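# Seat taper pins in every crank shaft collar

## Task

For every crank shaft, push a taper pin all the way into the hole in its collar. Each pin can only seat completely when it enters its hole from the correct one of the two sides. At the end the pins must stay seated by themselves; a pin held in place only by the gripper does not count.

## Robot and tools

Robot: two arms, left_arm and right_arm. Each has six joints and a parallel gripper. Every row or per-joint list uses this joint order for each arm: shoulder, elbow, waist, forearm roll, wrist pitch, wrist roll. The gripper opening comes after those six.

Frame: all poses share one scene frame. The origin sits on the table surface midway between the arms, +x points out across the table, +z points up, and left_arm is mounted on the +y side. The arm names are not image sides. Printed hand positions can be a little off, more so at long reach.

Gripper: the fingers point along the gripper's +z axis and close along its y axis. end_effector_position is the point between the pads when closed, about 2 cm short of the fingertips. Closing pushes the tips about 10 mm further along +z.

A row is 14 numbers, each in [-1, 1], always for both arms. The first 7 are left_arm (six joint offsets, then opening) and the last 7 are right_arm. Joint numbers are scaled: 1.0 equals 2.036 rad. Opening is absolute, not an offset: +1 fully open, -1 closed.

execute_actions(actions): actions is a list of actions. Each action is a table of 1 to 15 rows, one row per 1/30 s control step. If there are fewer than 15 rows, the last row is repeated to fill the 15 steps. The joint numbers are offsets from the joint angles at the start of that action, not from the previous row. For the first action, that start is the most recently reported angles. An empty list just returns the current state and images.

move(target, speed, blocking): target is one 14-number row. Its joint numbers are offsets from the Joint positions in the latest result that shows them. They are not measured from where the arm is when the move begins. The opening values are sent at once. All joints follow paths that finish together, so the hand usually traces a curve. speed is in rad/s, 0.01 to 2 (default 0.5), and applies to whichever joint has farthest to go. Paths last between 0.5 and 10 s; a longer move is cut off at 10 s before reaching its target. Paths ignore obstacles and the other arm. Faster moves, and targets set deeper past a contact, hit and press harder. With blocking=false a result comes back after 0.5 s while motion continues. Until a result shows the move ended, rows and new moves are refused, so call wait or stop first.

wait(seconds): 0 to 10. Lets the scene run with the last commands held. It returns early if a running move finishes.

stop(): brakes a running move; it needs room to stop, more when fast. The fingers carry on.

zoom_image(camera, region): camera is cam_high, cam_low, cam_left_wrist or cam_right_wrist (each 896x504). region is [x0, y0, x1, y1] in that image's pixels with (0, 0) top-left, at most 504 by 504.

finished_scene(scene): ends the scene with the given number. It cannot be undone, and the pins must already be seated and stay that way.

Joint ranges in rad: waist -6.283 to 6.283, shoulder -2.304 to 2.304, elbow -4.224 to 0.061, forearm roll -6.283 to 6.283, wrist pitch -2.164 to 2.164, wrist roll -6.283 to 6.283. A true end may be off by up to 0.010 rad. An action asking a joint to go more than 0.010 rad outward beyond its end is refused for both arms. If the first action of a call fails that check, or any action is malformed, nothing in the call runs. A request past the true end is clipped there and the result reports "joint sent to its limit"; missing that line does not prove there is more room.

Motion limits: joint targets move at most 3.14 rad/s and take 0.16 s to reach that speed. Each step a joint's target stays within 0.623 rad of its measured angle. If targets would put the gripper more than 70 mm from where it is, all are scaled back. So big changes may take several actions; finish leftovers in the next action.

Results: a state line per arm with gripper position (m), quaternion wxyz and velocities (m/s, rad/s). Joint positions and Joint velocities list the six joints (rad, rad/s) then the pad gap in m (0.084 fully open). Joint targets shows what the joints are being driven toward now. grip_measured is the measured opening on the command scale. Calls that ran actions also list step readings; HELD with an arm label means that arm's part of a row was held back. "joint command not followed" means a clearance check altered or blocked targets. A move adds a "move:" line: its ending (done, off_target, moving, held, fault), limits=held or limits=none, and each arm's joint farthest from target. After limits=held an arm can suddenly move much faster than speed.

Gripping: to hold a part, keep commanding an opening well below grip_measured; further below squeezes harder, up to about 24 N per pad for parts up to about 6 cm. A fast close can press harder. Resending grip_measured still presses lightly; wider parts may slip. Parts may be tugged or nudged by outside disturbances, so grip firmly.

Safety: do not drop, knock or push anything off the table. Avoid slams, hard pushes and arm-to-arm contact. Load limits (N m): waist 54.6, shoulder 54.6, elbow 45.5, forearm roll 24.5, wrist pitch 17.2, wrist roll 17.2, held weight included. Reaching one stops the arm, backs the joint off, holds it 10 s and skips the rest of the call. Holding loads heats motors: MOTOR HOT appears from 65 °C, and at 80 °C an OVER-TEMPERATURE FAULT brakes the arm until it cools. Smooth, low-effort motion is preferred.

Cameras come with pinhole-plus-radial calibrations mapping world to camera frame; they can be slightly off, and wrist camera poses follow their arm's joint readings.

Each tool is called after ">>>" as name([rows], argument=value, ...), one row to a line, values as JSON.

## Session

>>> execute_actions(actions=[])

Scene clock: 0.00 s.
left_arm: end_effector_position=(+0.1297, +0.6038, +0.2716) grip_measured=+1.00 end_effector_quat_wxyz=(+0.591, +0.706, +0.345, -0.181) end_effector_velocity=(-0.000, +0.000, +0.000) end_effector_angular_velocity=(+0.002, -0.000, -0.001) | right_arm: end_effector_position=(+0.5718, -0.4772, +0.3825) grip_measured=+1.00 end_effector_quat_wxyz=(+0.124, +0.073, +0.905, -0.401) end_effector_velocity=(-0.000, -0.000, -0.000) end_effector_angular_velocity=(-0.000, +0.001, -0.001)
Joint names: [shoulder, elbow, waist, forearm roll, wrist pitch, wrist roll]
Joint positions: left_arm=[-0.517 -0.774  1.418 -0.457 -1.563  0.703  0.084] | right_arm=[-0.242 -1.01   0.322 -1.066 -1.055 -2.114  0.084]
Joint velocities: left_arm=[ 0.002 -0.     0.     0.001 -0.     0.     0.   ] | right_arm=[-0.001  0.    -0.     0.    -0.001  0.    -0.   ]
Joint targets: left_arm=[-0.517 -0.774 1.418 -0.457 -1.563 0.703] | right_arm=[-0.242 -1.010 0.322 -1.066 -1.055 -2.114]

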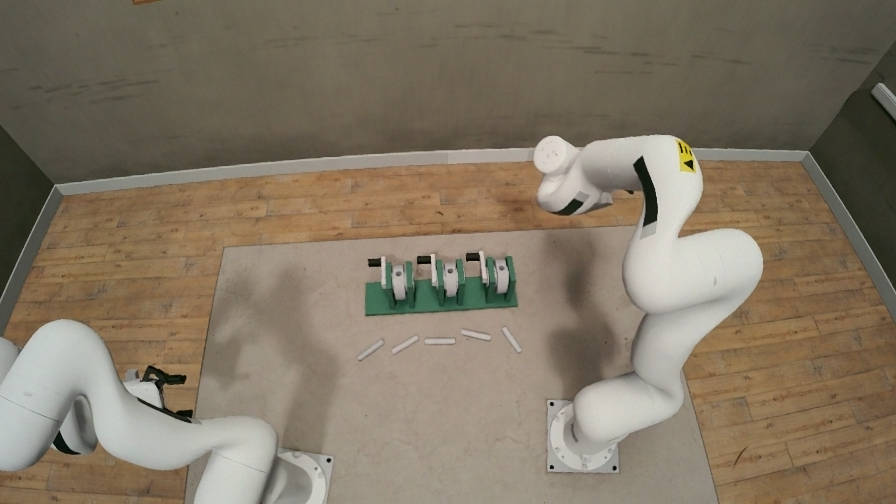

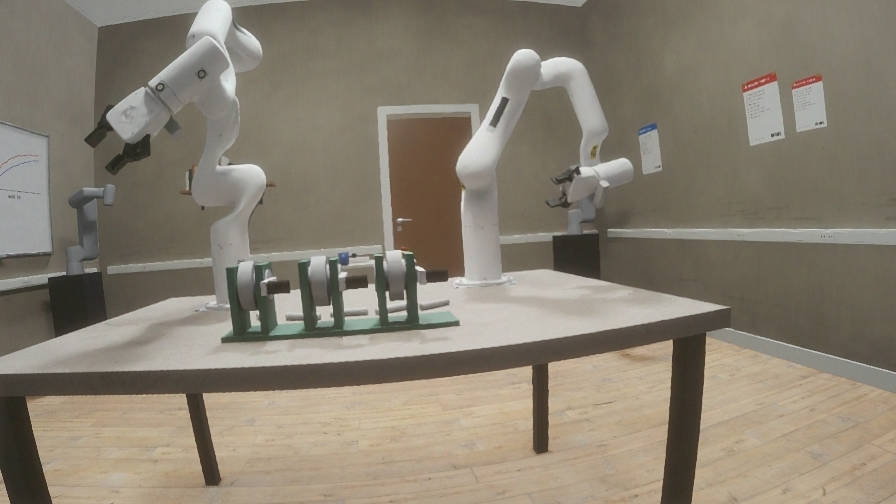

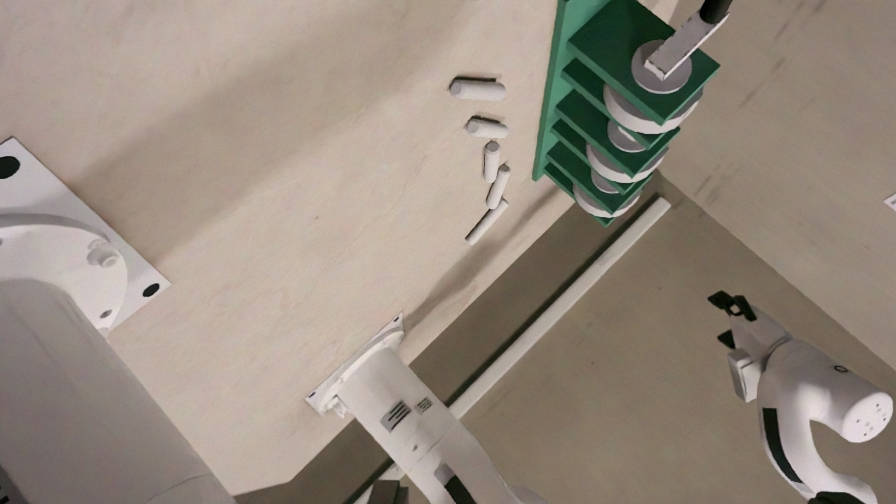

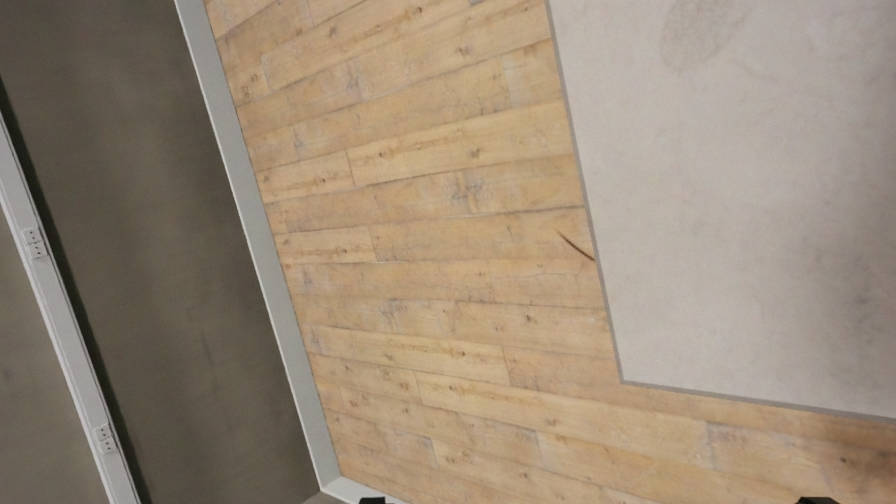

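>>> zoom_image(camera="cam_high", region=[340,240,540,370])

>>> zoom_image(camera="cam_low", region=[210,230,470,350])

>>> zoom_image(camera="cam_left_wrist", region=[430,0,760,260])

Region (340, 240, 540, 370) of cam_high's 896x504 image, scaled by 2.520, with more detail than that image has; it fills the top 328 rows of this view, and the rest is white.

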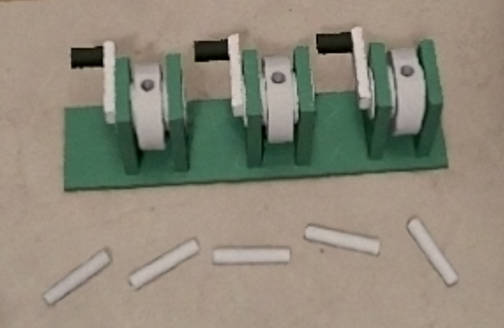

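Region (210, 230, 470, 350) of cam_low's 896x504 image, scaled by 1.938, with more detail than that image has; it fills the top 233 rows of this view, and the rest is white.

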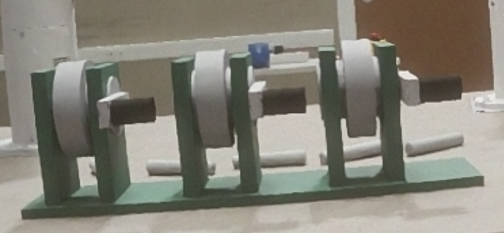

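Region (430, 0, 760, 260) of cam_left_wrist's 896x504 image, scaled by 1.527, with more detail than that image has; it fills the top 397 rows of this view, and the rest is white.

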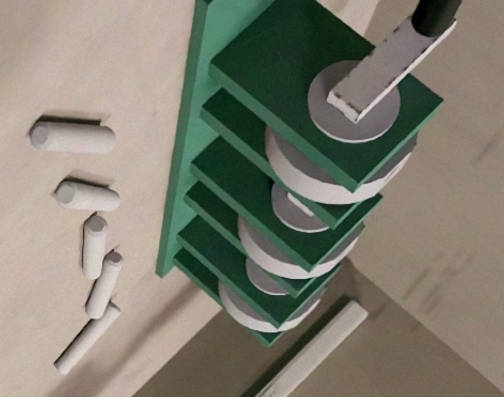

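>>> move(target=[0,0,0,0,0,0,1,-0.072,-0.0366,0.2137,0.5236,0.1766,1,1], speed=1)

Scene clock: 81.23 s.
left_arm: end_effector_position=(+0.1297, +0.6038, +0.2716) grip_measured=+1.00 end_effector_quat_wxyz=(+0.591, +0.706, +0.345, -0.181) end_effector_velocity=(-0.000, +0.000, -0.000) end_effector_angular_velocity=(+0.000, -0.000, +0.000) | right_arm: end_effector_position=(+0.4832, -0.0742, +0.2501) grip_measured=+1.00 end_effector_quat_wxyz=(-0.000, +0.943, +0.333, +0.001) end_effector_velocity=(-0.000, +0.001, +0.001) end_effector_angular_velocity=(+0.002, -0.001, -0.001)
Joint names: [shoulder, elbow, waist, forearm roll, wrist pitch, wrist roll]
Joint positions: left_arm=[-0.517 -0.774  1.418 -0.457 -1.563  0.703  0.084] | right_arm=[-0.388 -1.085  0.757  0.    -0.695 -0.079  0.084]
Joint velocities: left_arm=[-0.    -0.001  0.     0.     0.     0.     0.   ] | right_arm=[ 0.001 -0.001  0.002  0.002  0.     0.002  0.   ]
Joint targets: left_arm=[-0.517 -0.774 1.418 -0.457 -1.563 0.703] | right_arm=[-0.388 -1.085 0.757 0.000 -0.695 -0.078]
move: done; limits=none; left_arm: farthest joint: the waist, 0.000 radians from its target (0.000 radians at the start); right_arm: farthest joint: the waist, 0.000 radians from its target (0.435 radians at the start)
camera_calibration (this result's frames):
cam_right_wrist: T_world_to_cam=[[0.633999, -0.773253, 0.011181, -0.337795], [-0.773279, -0.63406, -0.00269833, 0.394378], [0.00917593, -0.00693532, -0.999934, 0.376591], [0, 0, 0, 1]] pos_world=[0.51567, -0.00852996, 0.381407]

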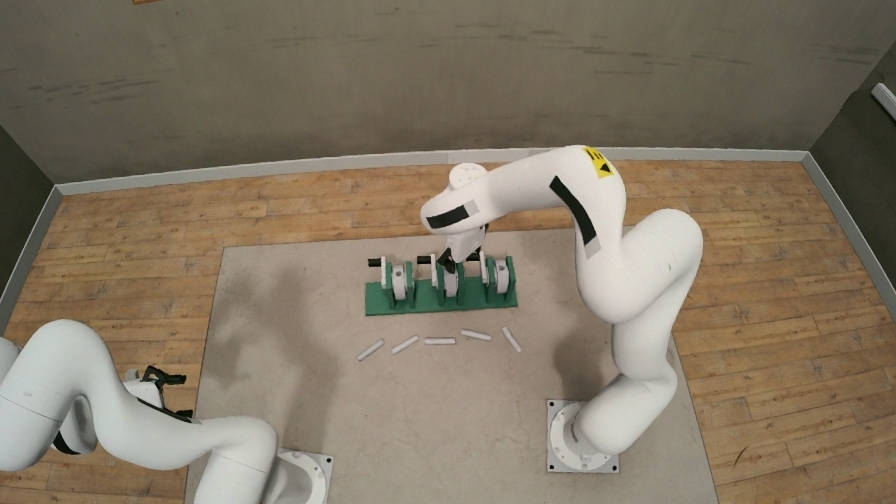

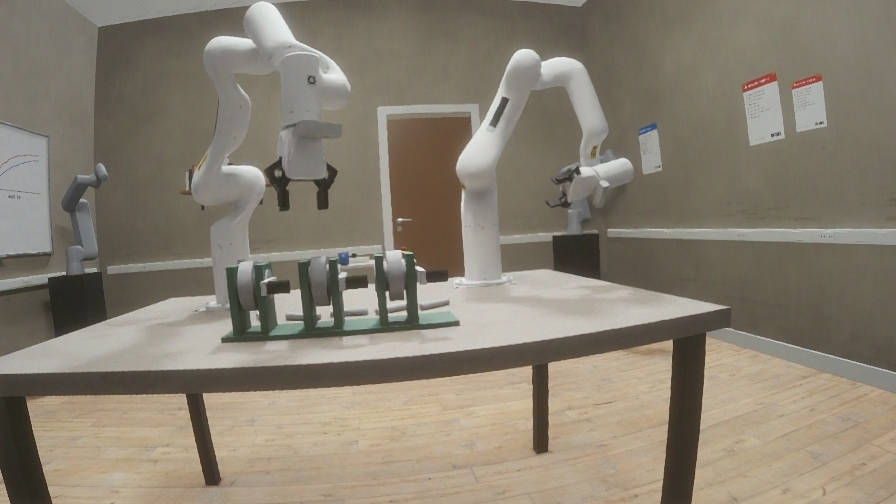

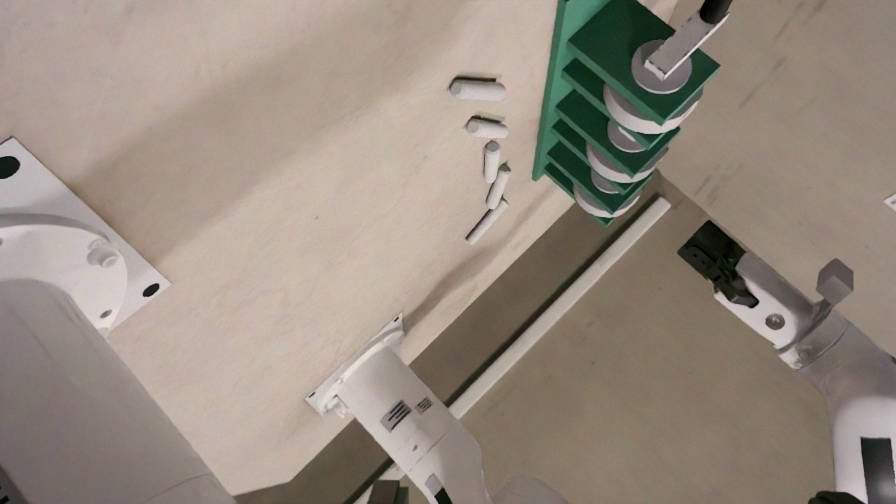

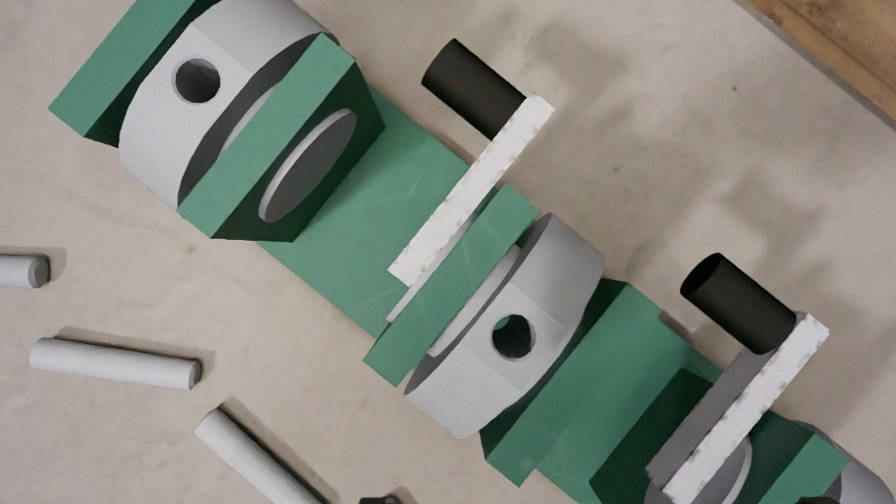

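>>> zoom_image(camera="cam_right_wrist", region=[0,240,340,504])

>>> zoom_image(camera="cam_right_wrist", region=[450,280,580,390])

>>> zoom_image(camera="cam_right_wrist", region=[135,25,265,135])

Region (0, 240, 340, 504) of cam_right_wrist's 896x504 image, scaled by 1.482, with more detail than that image has; it fills the top 391 rows of this view, and the rest is white.

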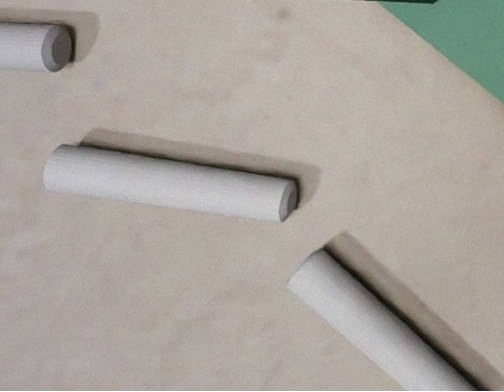

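Region (450, 280, 580, 390) of cam_right_wrist's 896x504 image, scaled by 3.877, with more detail than that image has; it fills the top 426 rows of this view, and the rest is white.

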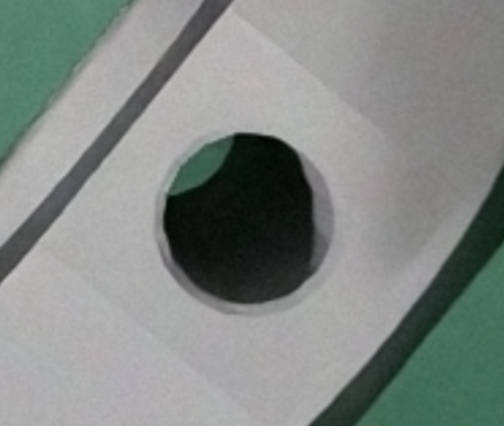

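Region (135, 25, 265, 135) of cam_right_wrist's 896x504 image, scaled by 3.877, with more detail than that image has; it fills the top 426 rows of this view, and the rest is white.

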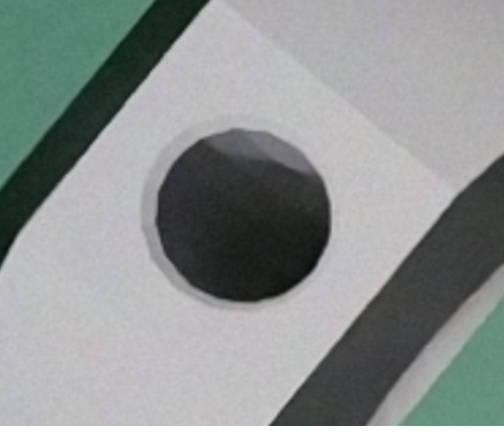

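>>> move(target=[0,0,0,0,0,0,1,0.029,0.0403,-0.0236,0,0.0103,-0.0236,1])

>>> zoom_image(camera="cam_right_wrist", region=[380,200,510,310])

Scene clock: 118.93 s.
left_arm: end_effector_position=(+0.1297, +0.6038, +0.2716) grip_measured=+1.00 end_effector_quat_wxyz=(+0.591, +0.706, +0.345, -0.181) end_effector_velocity=(+0.000, -0.000, +0.000) end_effector_angular_velocity=(-0.000, -0.000, -0.002) | right_arm: end_effector_position=(+0.4739, -0.1101, +0.2493) grip_measured=+1.00 end_effector_quat_wxyz=(+0.000, +0.943, +0.333, -0.000) end_effector_velocity=(-0.000, -0.001, -0.000) end_effector_angular_velocity=(-0.001, +0.001, -0.002)
Joint names: [shoulder, elbow, waist, forearm roll, wrist pitch, wrist roll]
Joint positions: left_arm=[-0.517 -0.774  1.418 -0.457 -1.563  0.703  0.084] | right_arm=[-0.329 -1.003  0.709  0.    -0.674 -0.127  0.084]
Joint velocities: left_arm=[ 0.     0.    -0.001 -0.    -0.     0.     0.   ] | right_arm=[ 0.001  0.001 -0.001  0.    -0.001  0.001  0.   ]
Joint targets: left_arm=[-0.517 -0.774 1.418 -0.457 -1.563 0.703] | right_arm=[-0.329 -1.003 0.709 0.000 -0.674 -0.127]
move: done; limits=none; left_arm: farthest joint: the waist, 0.000 radians from its target (0.000 radians at the start); right_arm: farthest joint: the waist, 0.000 radians from its target (0.048 radians at the start)
camera_calibration (this result's frames):
cam_left_wrist: T_world_to_cam=[[0.715005, -0.0817735, 0.69432, -0.200087], [-0.687508, -0.262494, 0.677075, 0.134532], [0.126888, -0.961463, -0.243904, 0.761297], [0, 0, 0, 1]] pos_world=[0.138956, 0.75091, 0.23352]
cam_right_wrist: T_world_to_cam=[[0.634102, -0.773171, 0.0109744, -0.359644], [-0.773213, -0.634146, -0.000698923, 0.363882], [0.00749973, -0.00804233, -0.99994, 0.376281], [0, 0, 0, 1]] pos_world=[0.506587, -0.0442858, 0.38046]

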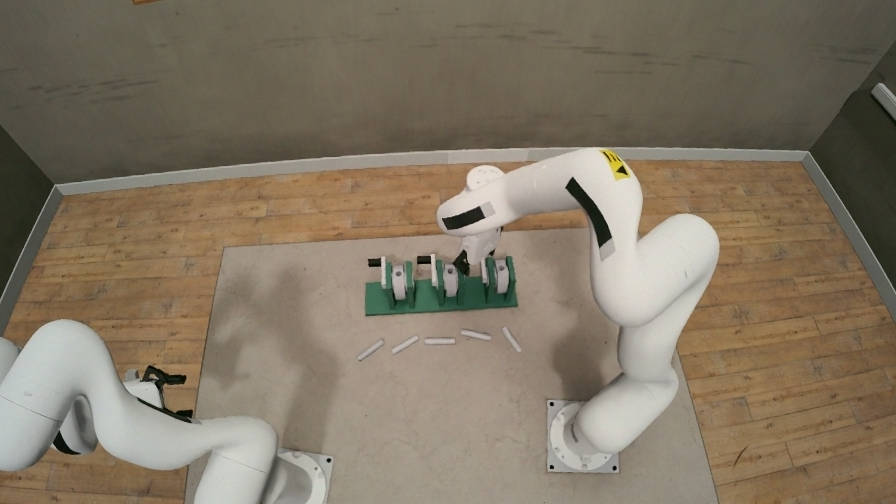

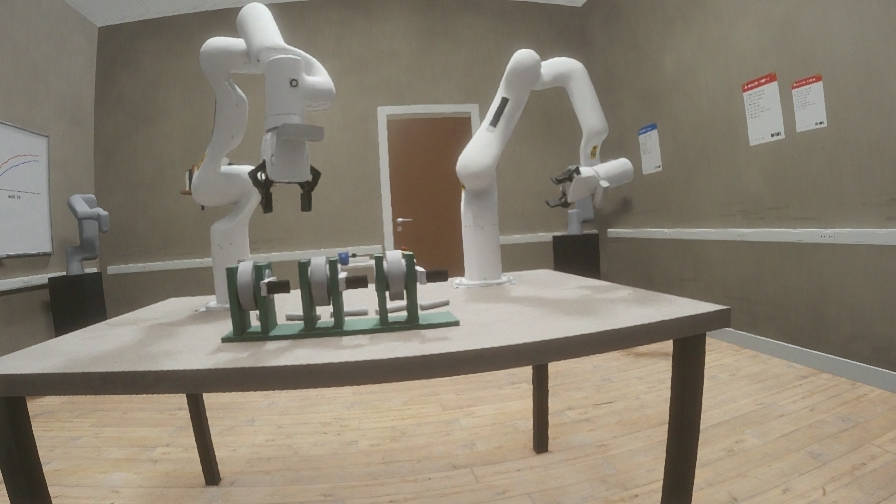

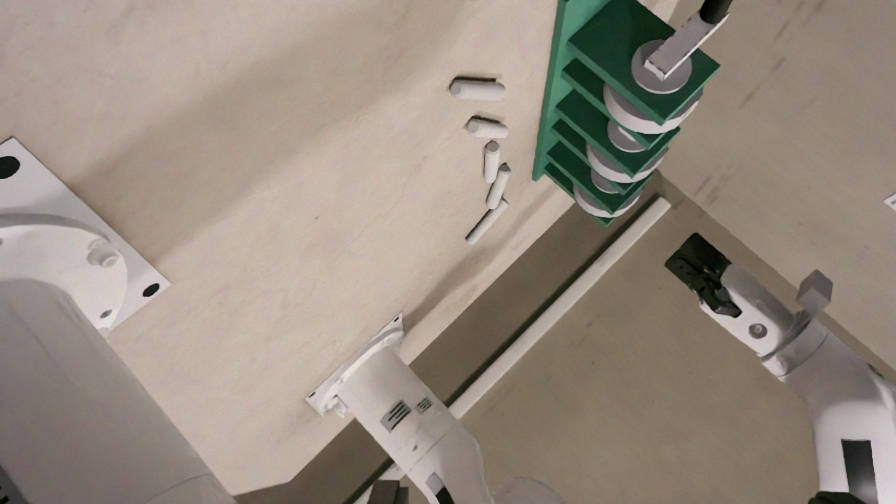

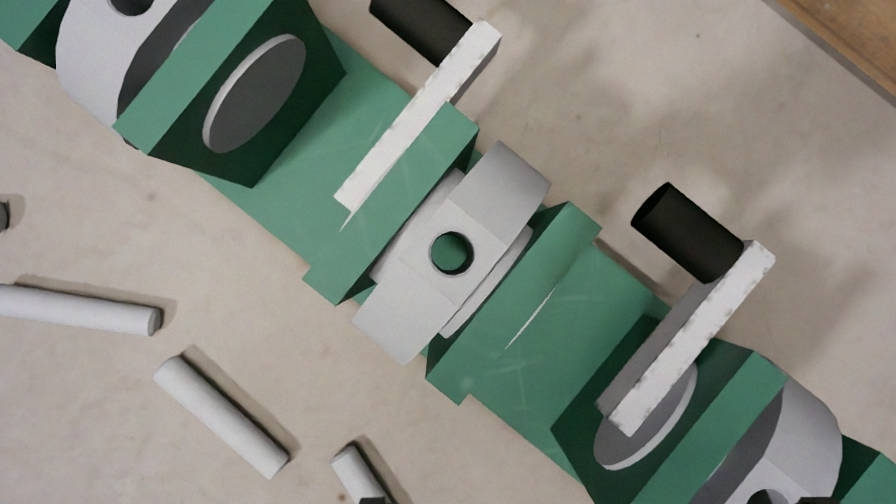

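Region (380, 200, 510, 310) of cam_right_wrist's 896x504 image, scaled by 3.877, with more detail than that image has; it fills the top 426 rows of this view, and the rest is white.

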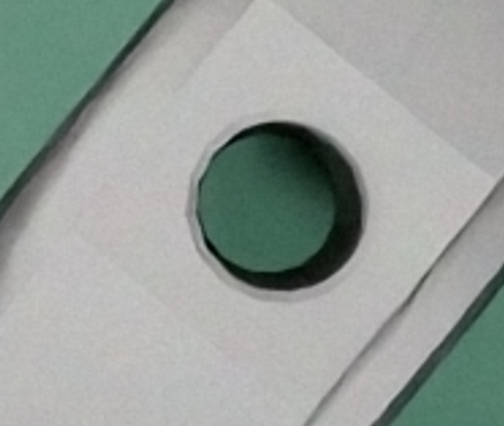

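>>> move(target=[0,0,0,0,0,0,1,-0.2336,-0.2573,0.0475,0,-0.0237,-0.3905,0.2])

>>> move(target=[0,0,0,0,0,0,1,-0.0454,0.0033,0,0,0.0487,0,0.2], speed=0.15)

Scene clock: 182.37 s.
left_arm: end_effector_position=(+0.1297, +0.6038, +0.2716) grip_measured=+1.00 end_effector_quat_wxyz=(+0.591, +0.706, +0.345, -0.181) end_effector_velocity=(+0.000, -0.000, +0.000) end_effector_angular_velocity=(-0.001, -0.000, +0.000) | right_arm: end_effector_position=(+0.5783, +0.0309, +0.1696) grip_measured=+0.19 end_effector_quat_wxyz=(-0.000, +0.707, +0.707, -0.000) end_effector_velocity=(+0.000, -0.000, -0.002) end_effector_angular_velocity=(-0.001, +0.001, +0.000)
Joint names: [shoulder, elbow, waist, forearm roll, wrist pitch, wrist roll]
Joint positions: left_arm=[-0.517 -0.774  1.418 -0.457 -1.563  0.703  0.084] | right_arm=[-0.804 -1.527  0.806  0.    -0.723 -0.921  0.052]
Joint velocities: left_arm=[ 0.    -0.    -0.    -0.001 -0.001 -0.     0.   ] | right_arm=[-0.003 -0.001 -0.    -0.     0.    -0.001 -0.   ]
Joint targets: left_arm=[-0.517 -0.774 1.418 -0.457 -1.563 0.703] | right_arm=[-0.805 -1.527 0.806 0.000 -0.723 -0.922]
move: done; limits=none; left_arm: farthest joint: the waist, 0.000 radians from its target (0.000 radians at the start); right_arm: farthest joint: the wrist roll, 0.001 radians from its target (0.795 radians at the start)
camera_calibration (this result's frames):
cam_left_wrist: T_world_to_cam=[[0.715005, -0.0817735, 0.69432, -0.200087], [-0.687508, -0.262494, 0.677075, 0.134532], [0.126888, -0.961463, -0.243904, 0.761297], [0, 0, 0, 1]] pos_world=[0.138956, 0.75091, 0.23352]
cam_right_wrist: T_world_to_cam=[[0.999914, 0.00749656, 0.0107886, -0.551608], [0.00750854, -0.999971, -0.00107064, 0.0938245], [0.0107803, 0.00115155, -0.999941, 0.294737], [0, 0, 0, 1]] pos_world=[0.547679, 0.0976176, 0.300772]

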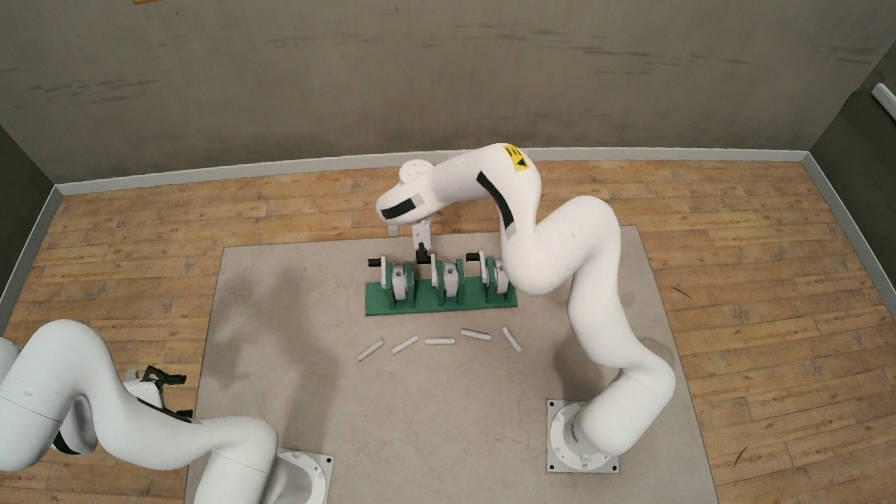

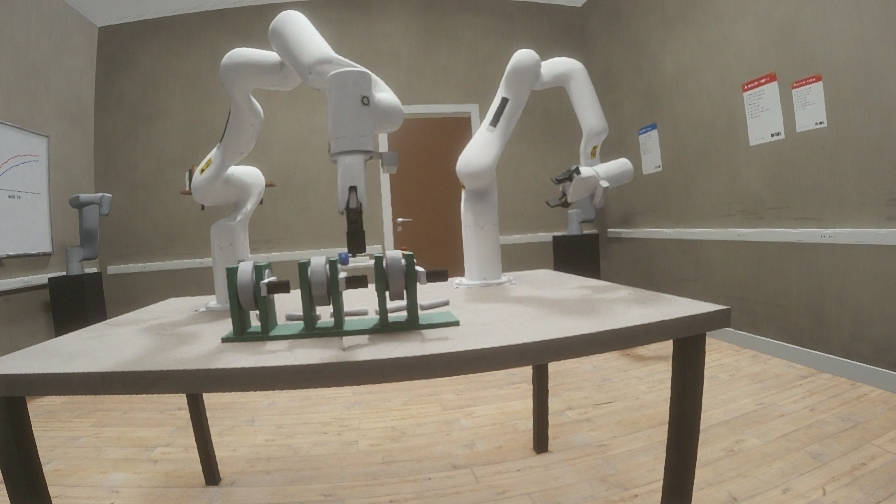

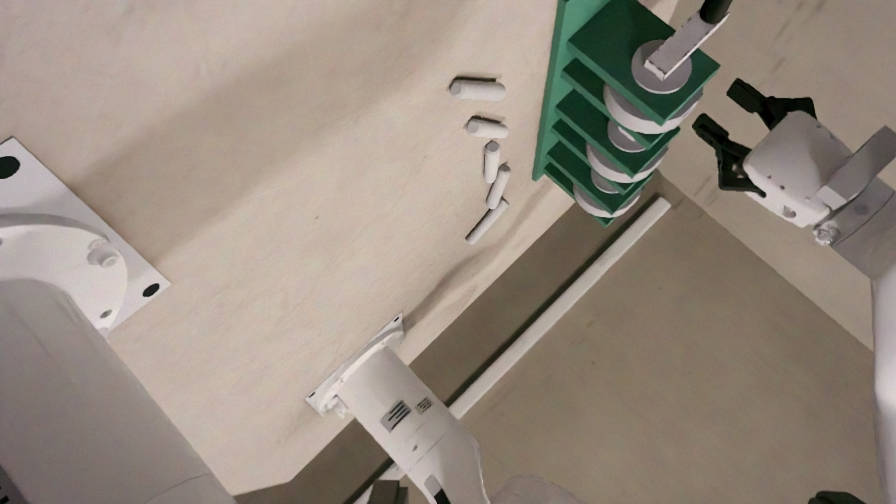

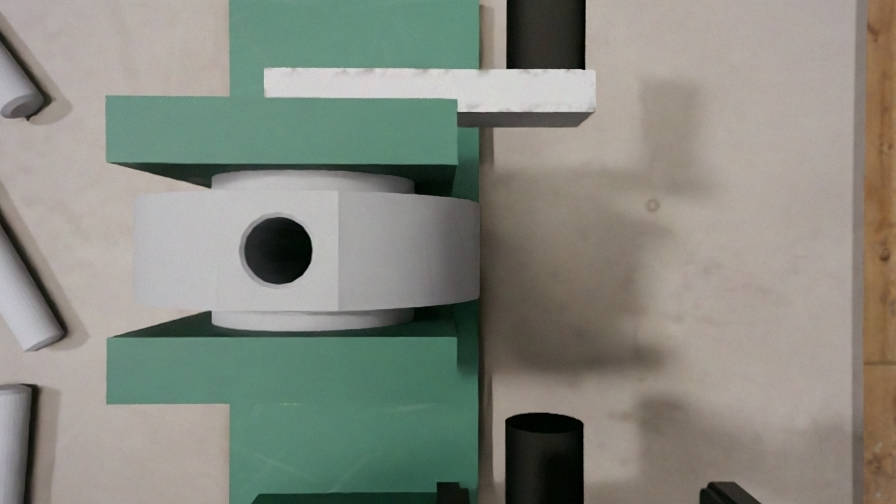

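Scene clock: 183.37 s.
left_arm: end_effector_position=(+0.1297, +0.6038, +0.2716) grip_measured=+1.00 end_effector_quat_wxyz=(+0.591, +0.706, +0.345, -0.181) end_effector_velocity=(+0.000, +0.000, -0.001) end_effector_angular_velocity=(+0.001, +0.000, +0.001) | right_arm: end_effector_position=(+0.5785, +0.0310, +0.1048) grip_measured=+0.19 end_effector_quat_wxyz=(-0.000, +0.707, +0.707, +0.000) end_effector_velocity=(-0.001, -0.001, -0.002) end_effector_angular_velocity=(-0.002, +0.003, +0.000)
Joint names: [shoulder, elbow, waist, forearm roll, wrist pitch, wrist roll]
Joint positions: left_arm=[-0.517 -0.774  1.418 -0.457 -1.563  0.703  0.084] | right_arm=[-0.896 -1.52   0.806  0.    -0.624 -0.921  0.052]
Joint velocities: left_arm=[-0.001  0.     0.    -0.001  0.002  0.     0.   ] | right_arm=[-0.002  0.001 -0.     0.    -0.    -0.001 -0.   ]
Joint targets: left_arm=[-0.517 -0.774 1.418 -0.457 -1.563 0.703] | right_arm=[-0.897 -1.520 0.806 0.000 -0.624 -0.921]
move: done; limits=none; left_arm: farthest joint: the waist, 0.000 radians from its target (0.000 radians at the start); right_arm: farthest joint: the waist, 0.000 radians from its target (0.000 radians at the start)
camera_calibration (this result's frames):
cam_left_wrist: T_world_to_cam=[[0.715005, -0.0817734, 0.69432, -0.200087], [-0.687508, -0.262493, 0.677075, 0.134532], [0.126888, -0.961463, -0.243904, 0.761297], [0, 0, 0, 1]] pos_world=[0.138956, 0.75091, 0.23352]
cam_right_wrist: T_world_to_cam=[[0.999909, 0.0074835, 0.011203, -0.551107], [0.00749944, -0.999971, -0.00138133, 0.0939105], [0.0111924, 0.00146523, -0.999936, 0.229787], [0, 0, 0, 1]] pos_world=[0.547781, 0.0976953, 0.236076]

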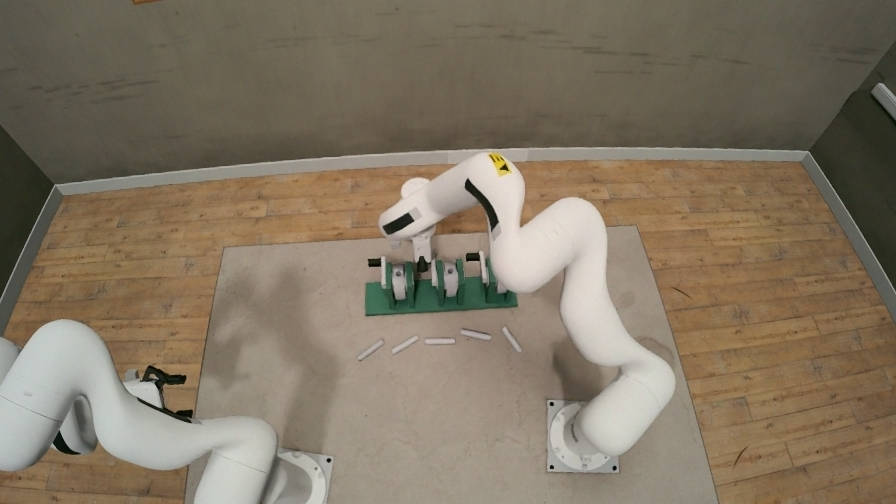

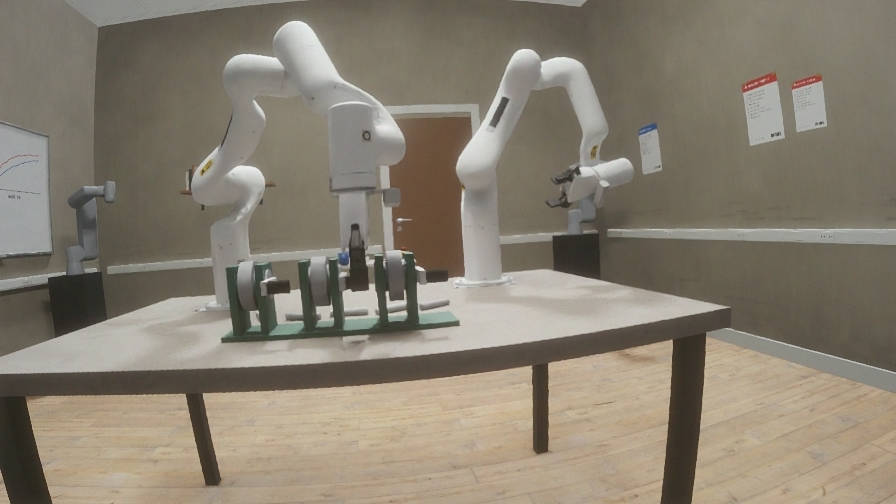

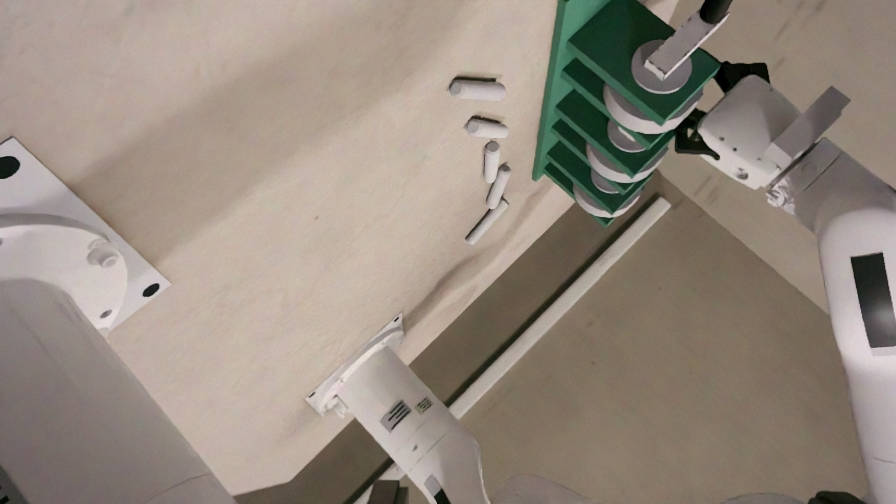

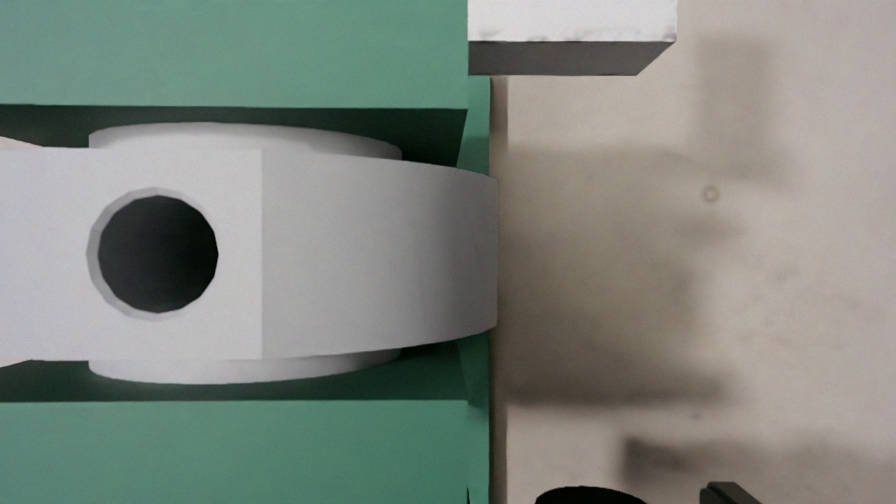

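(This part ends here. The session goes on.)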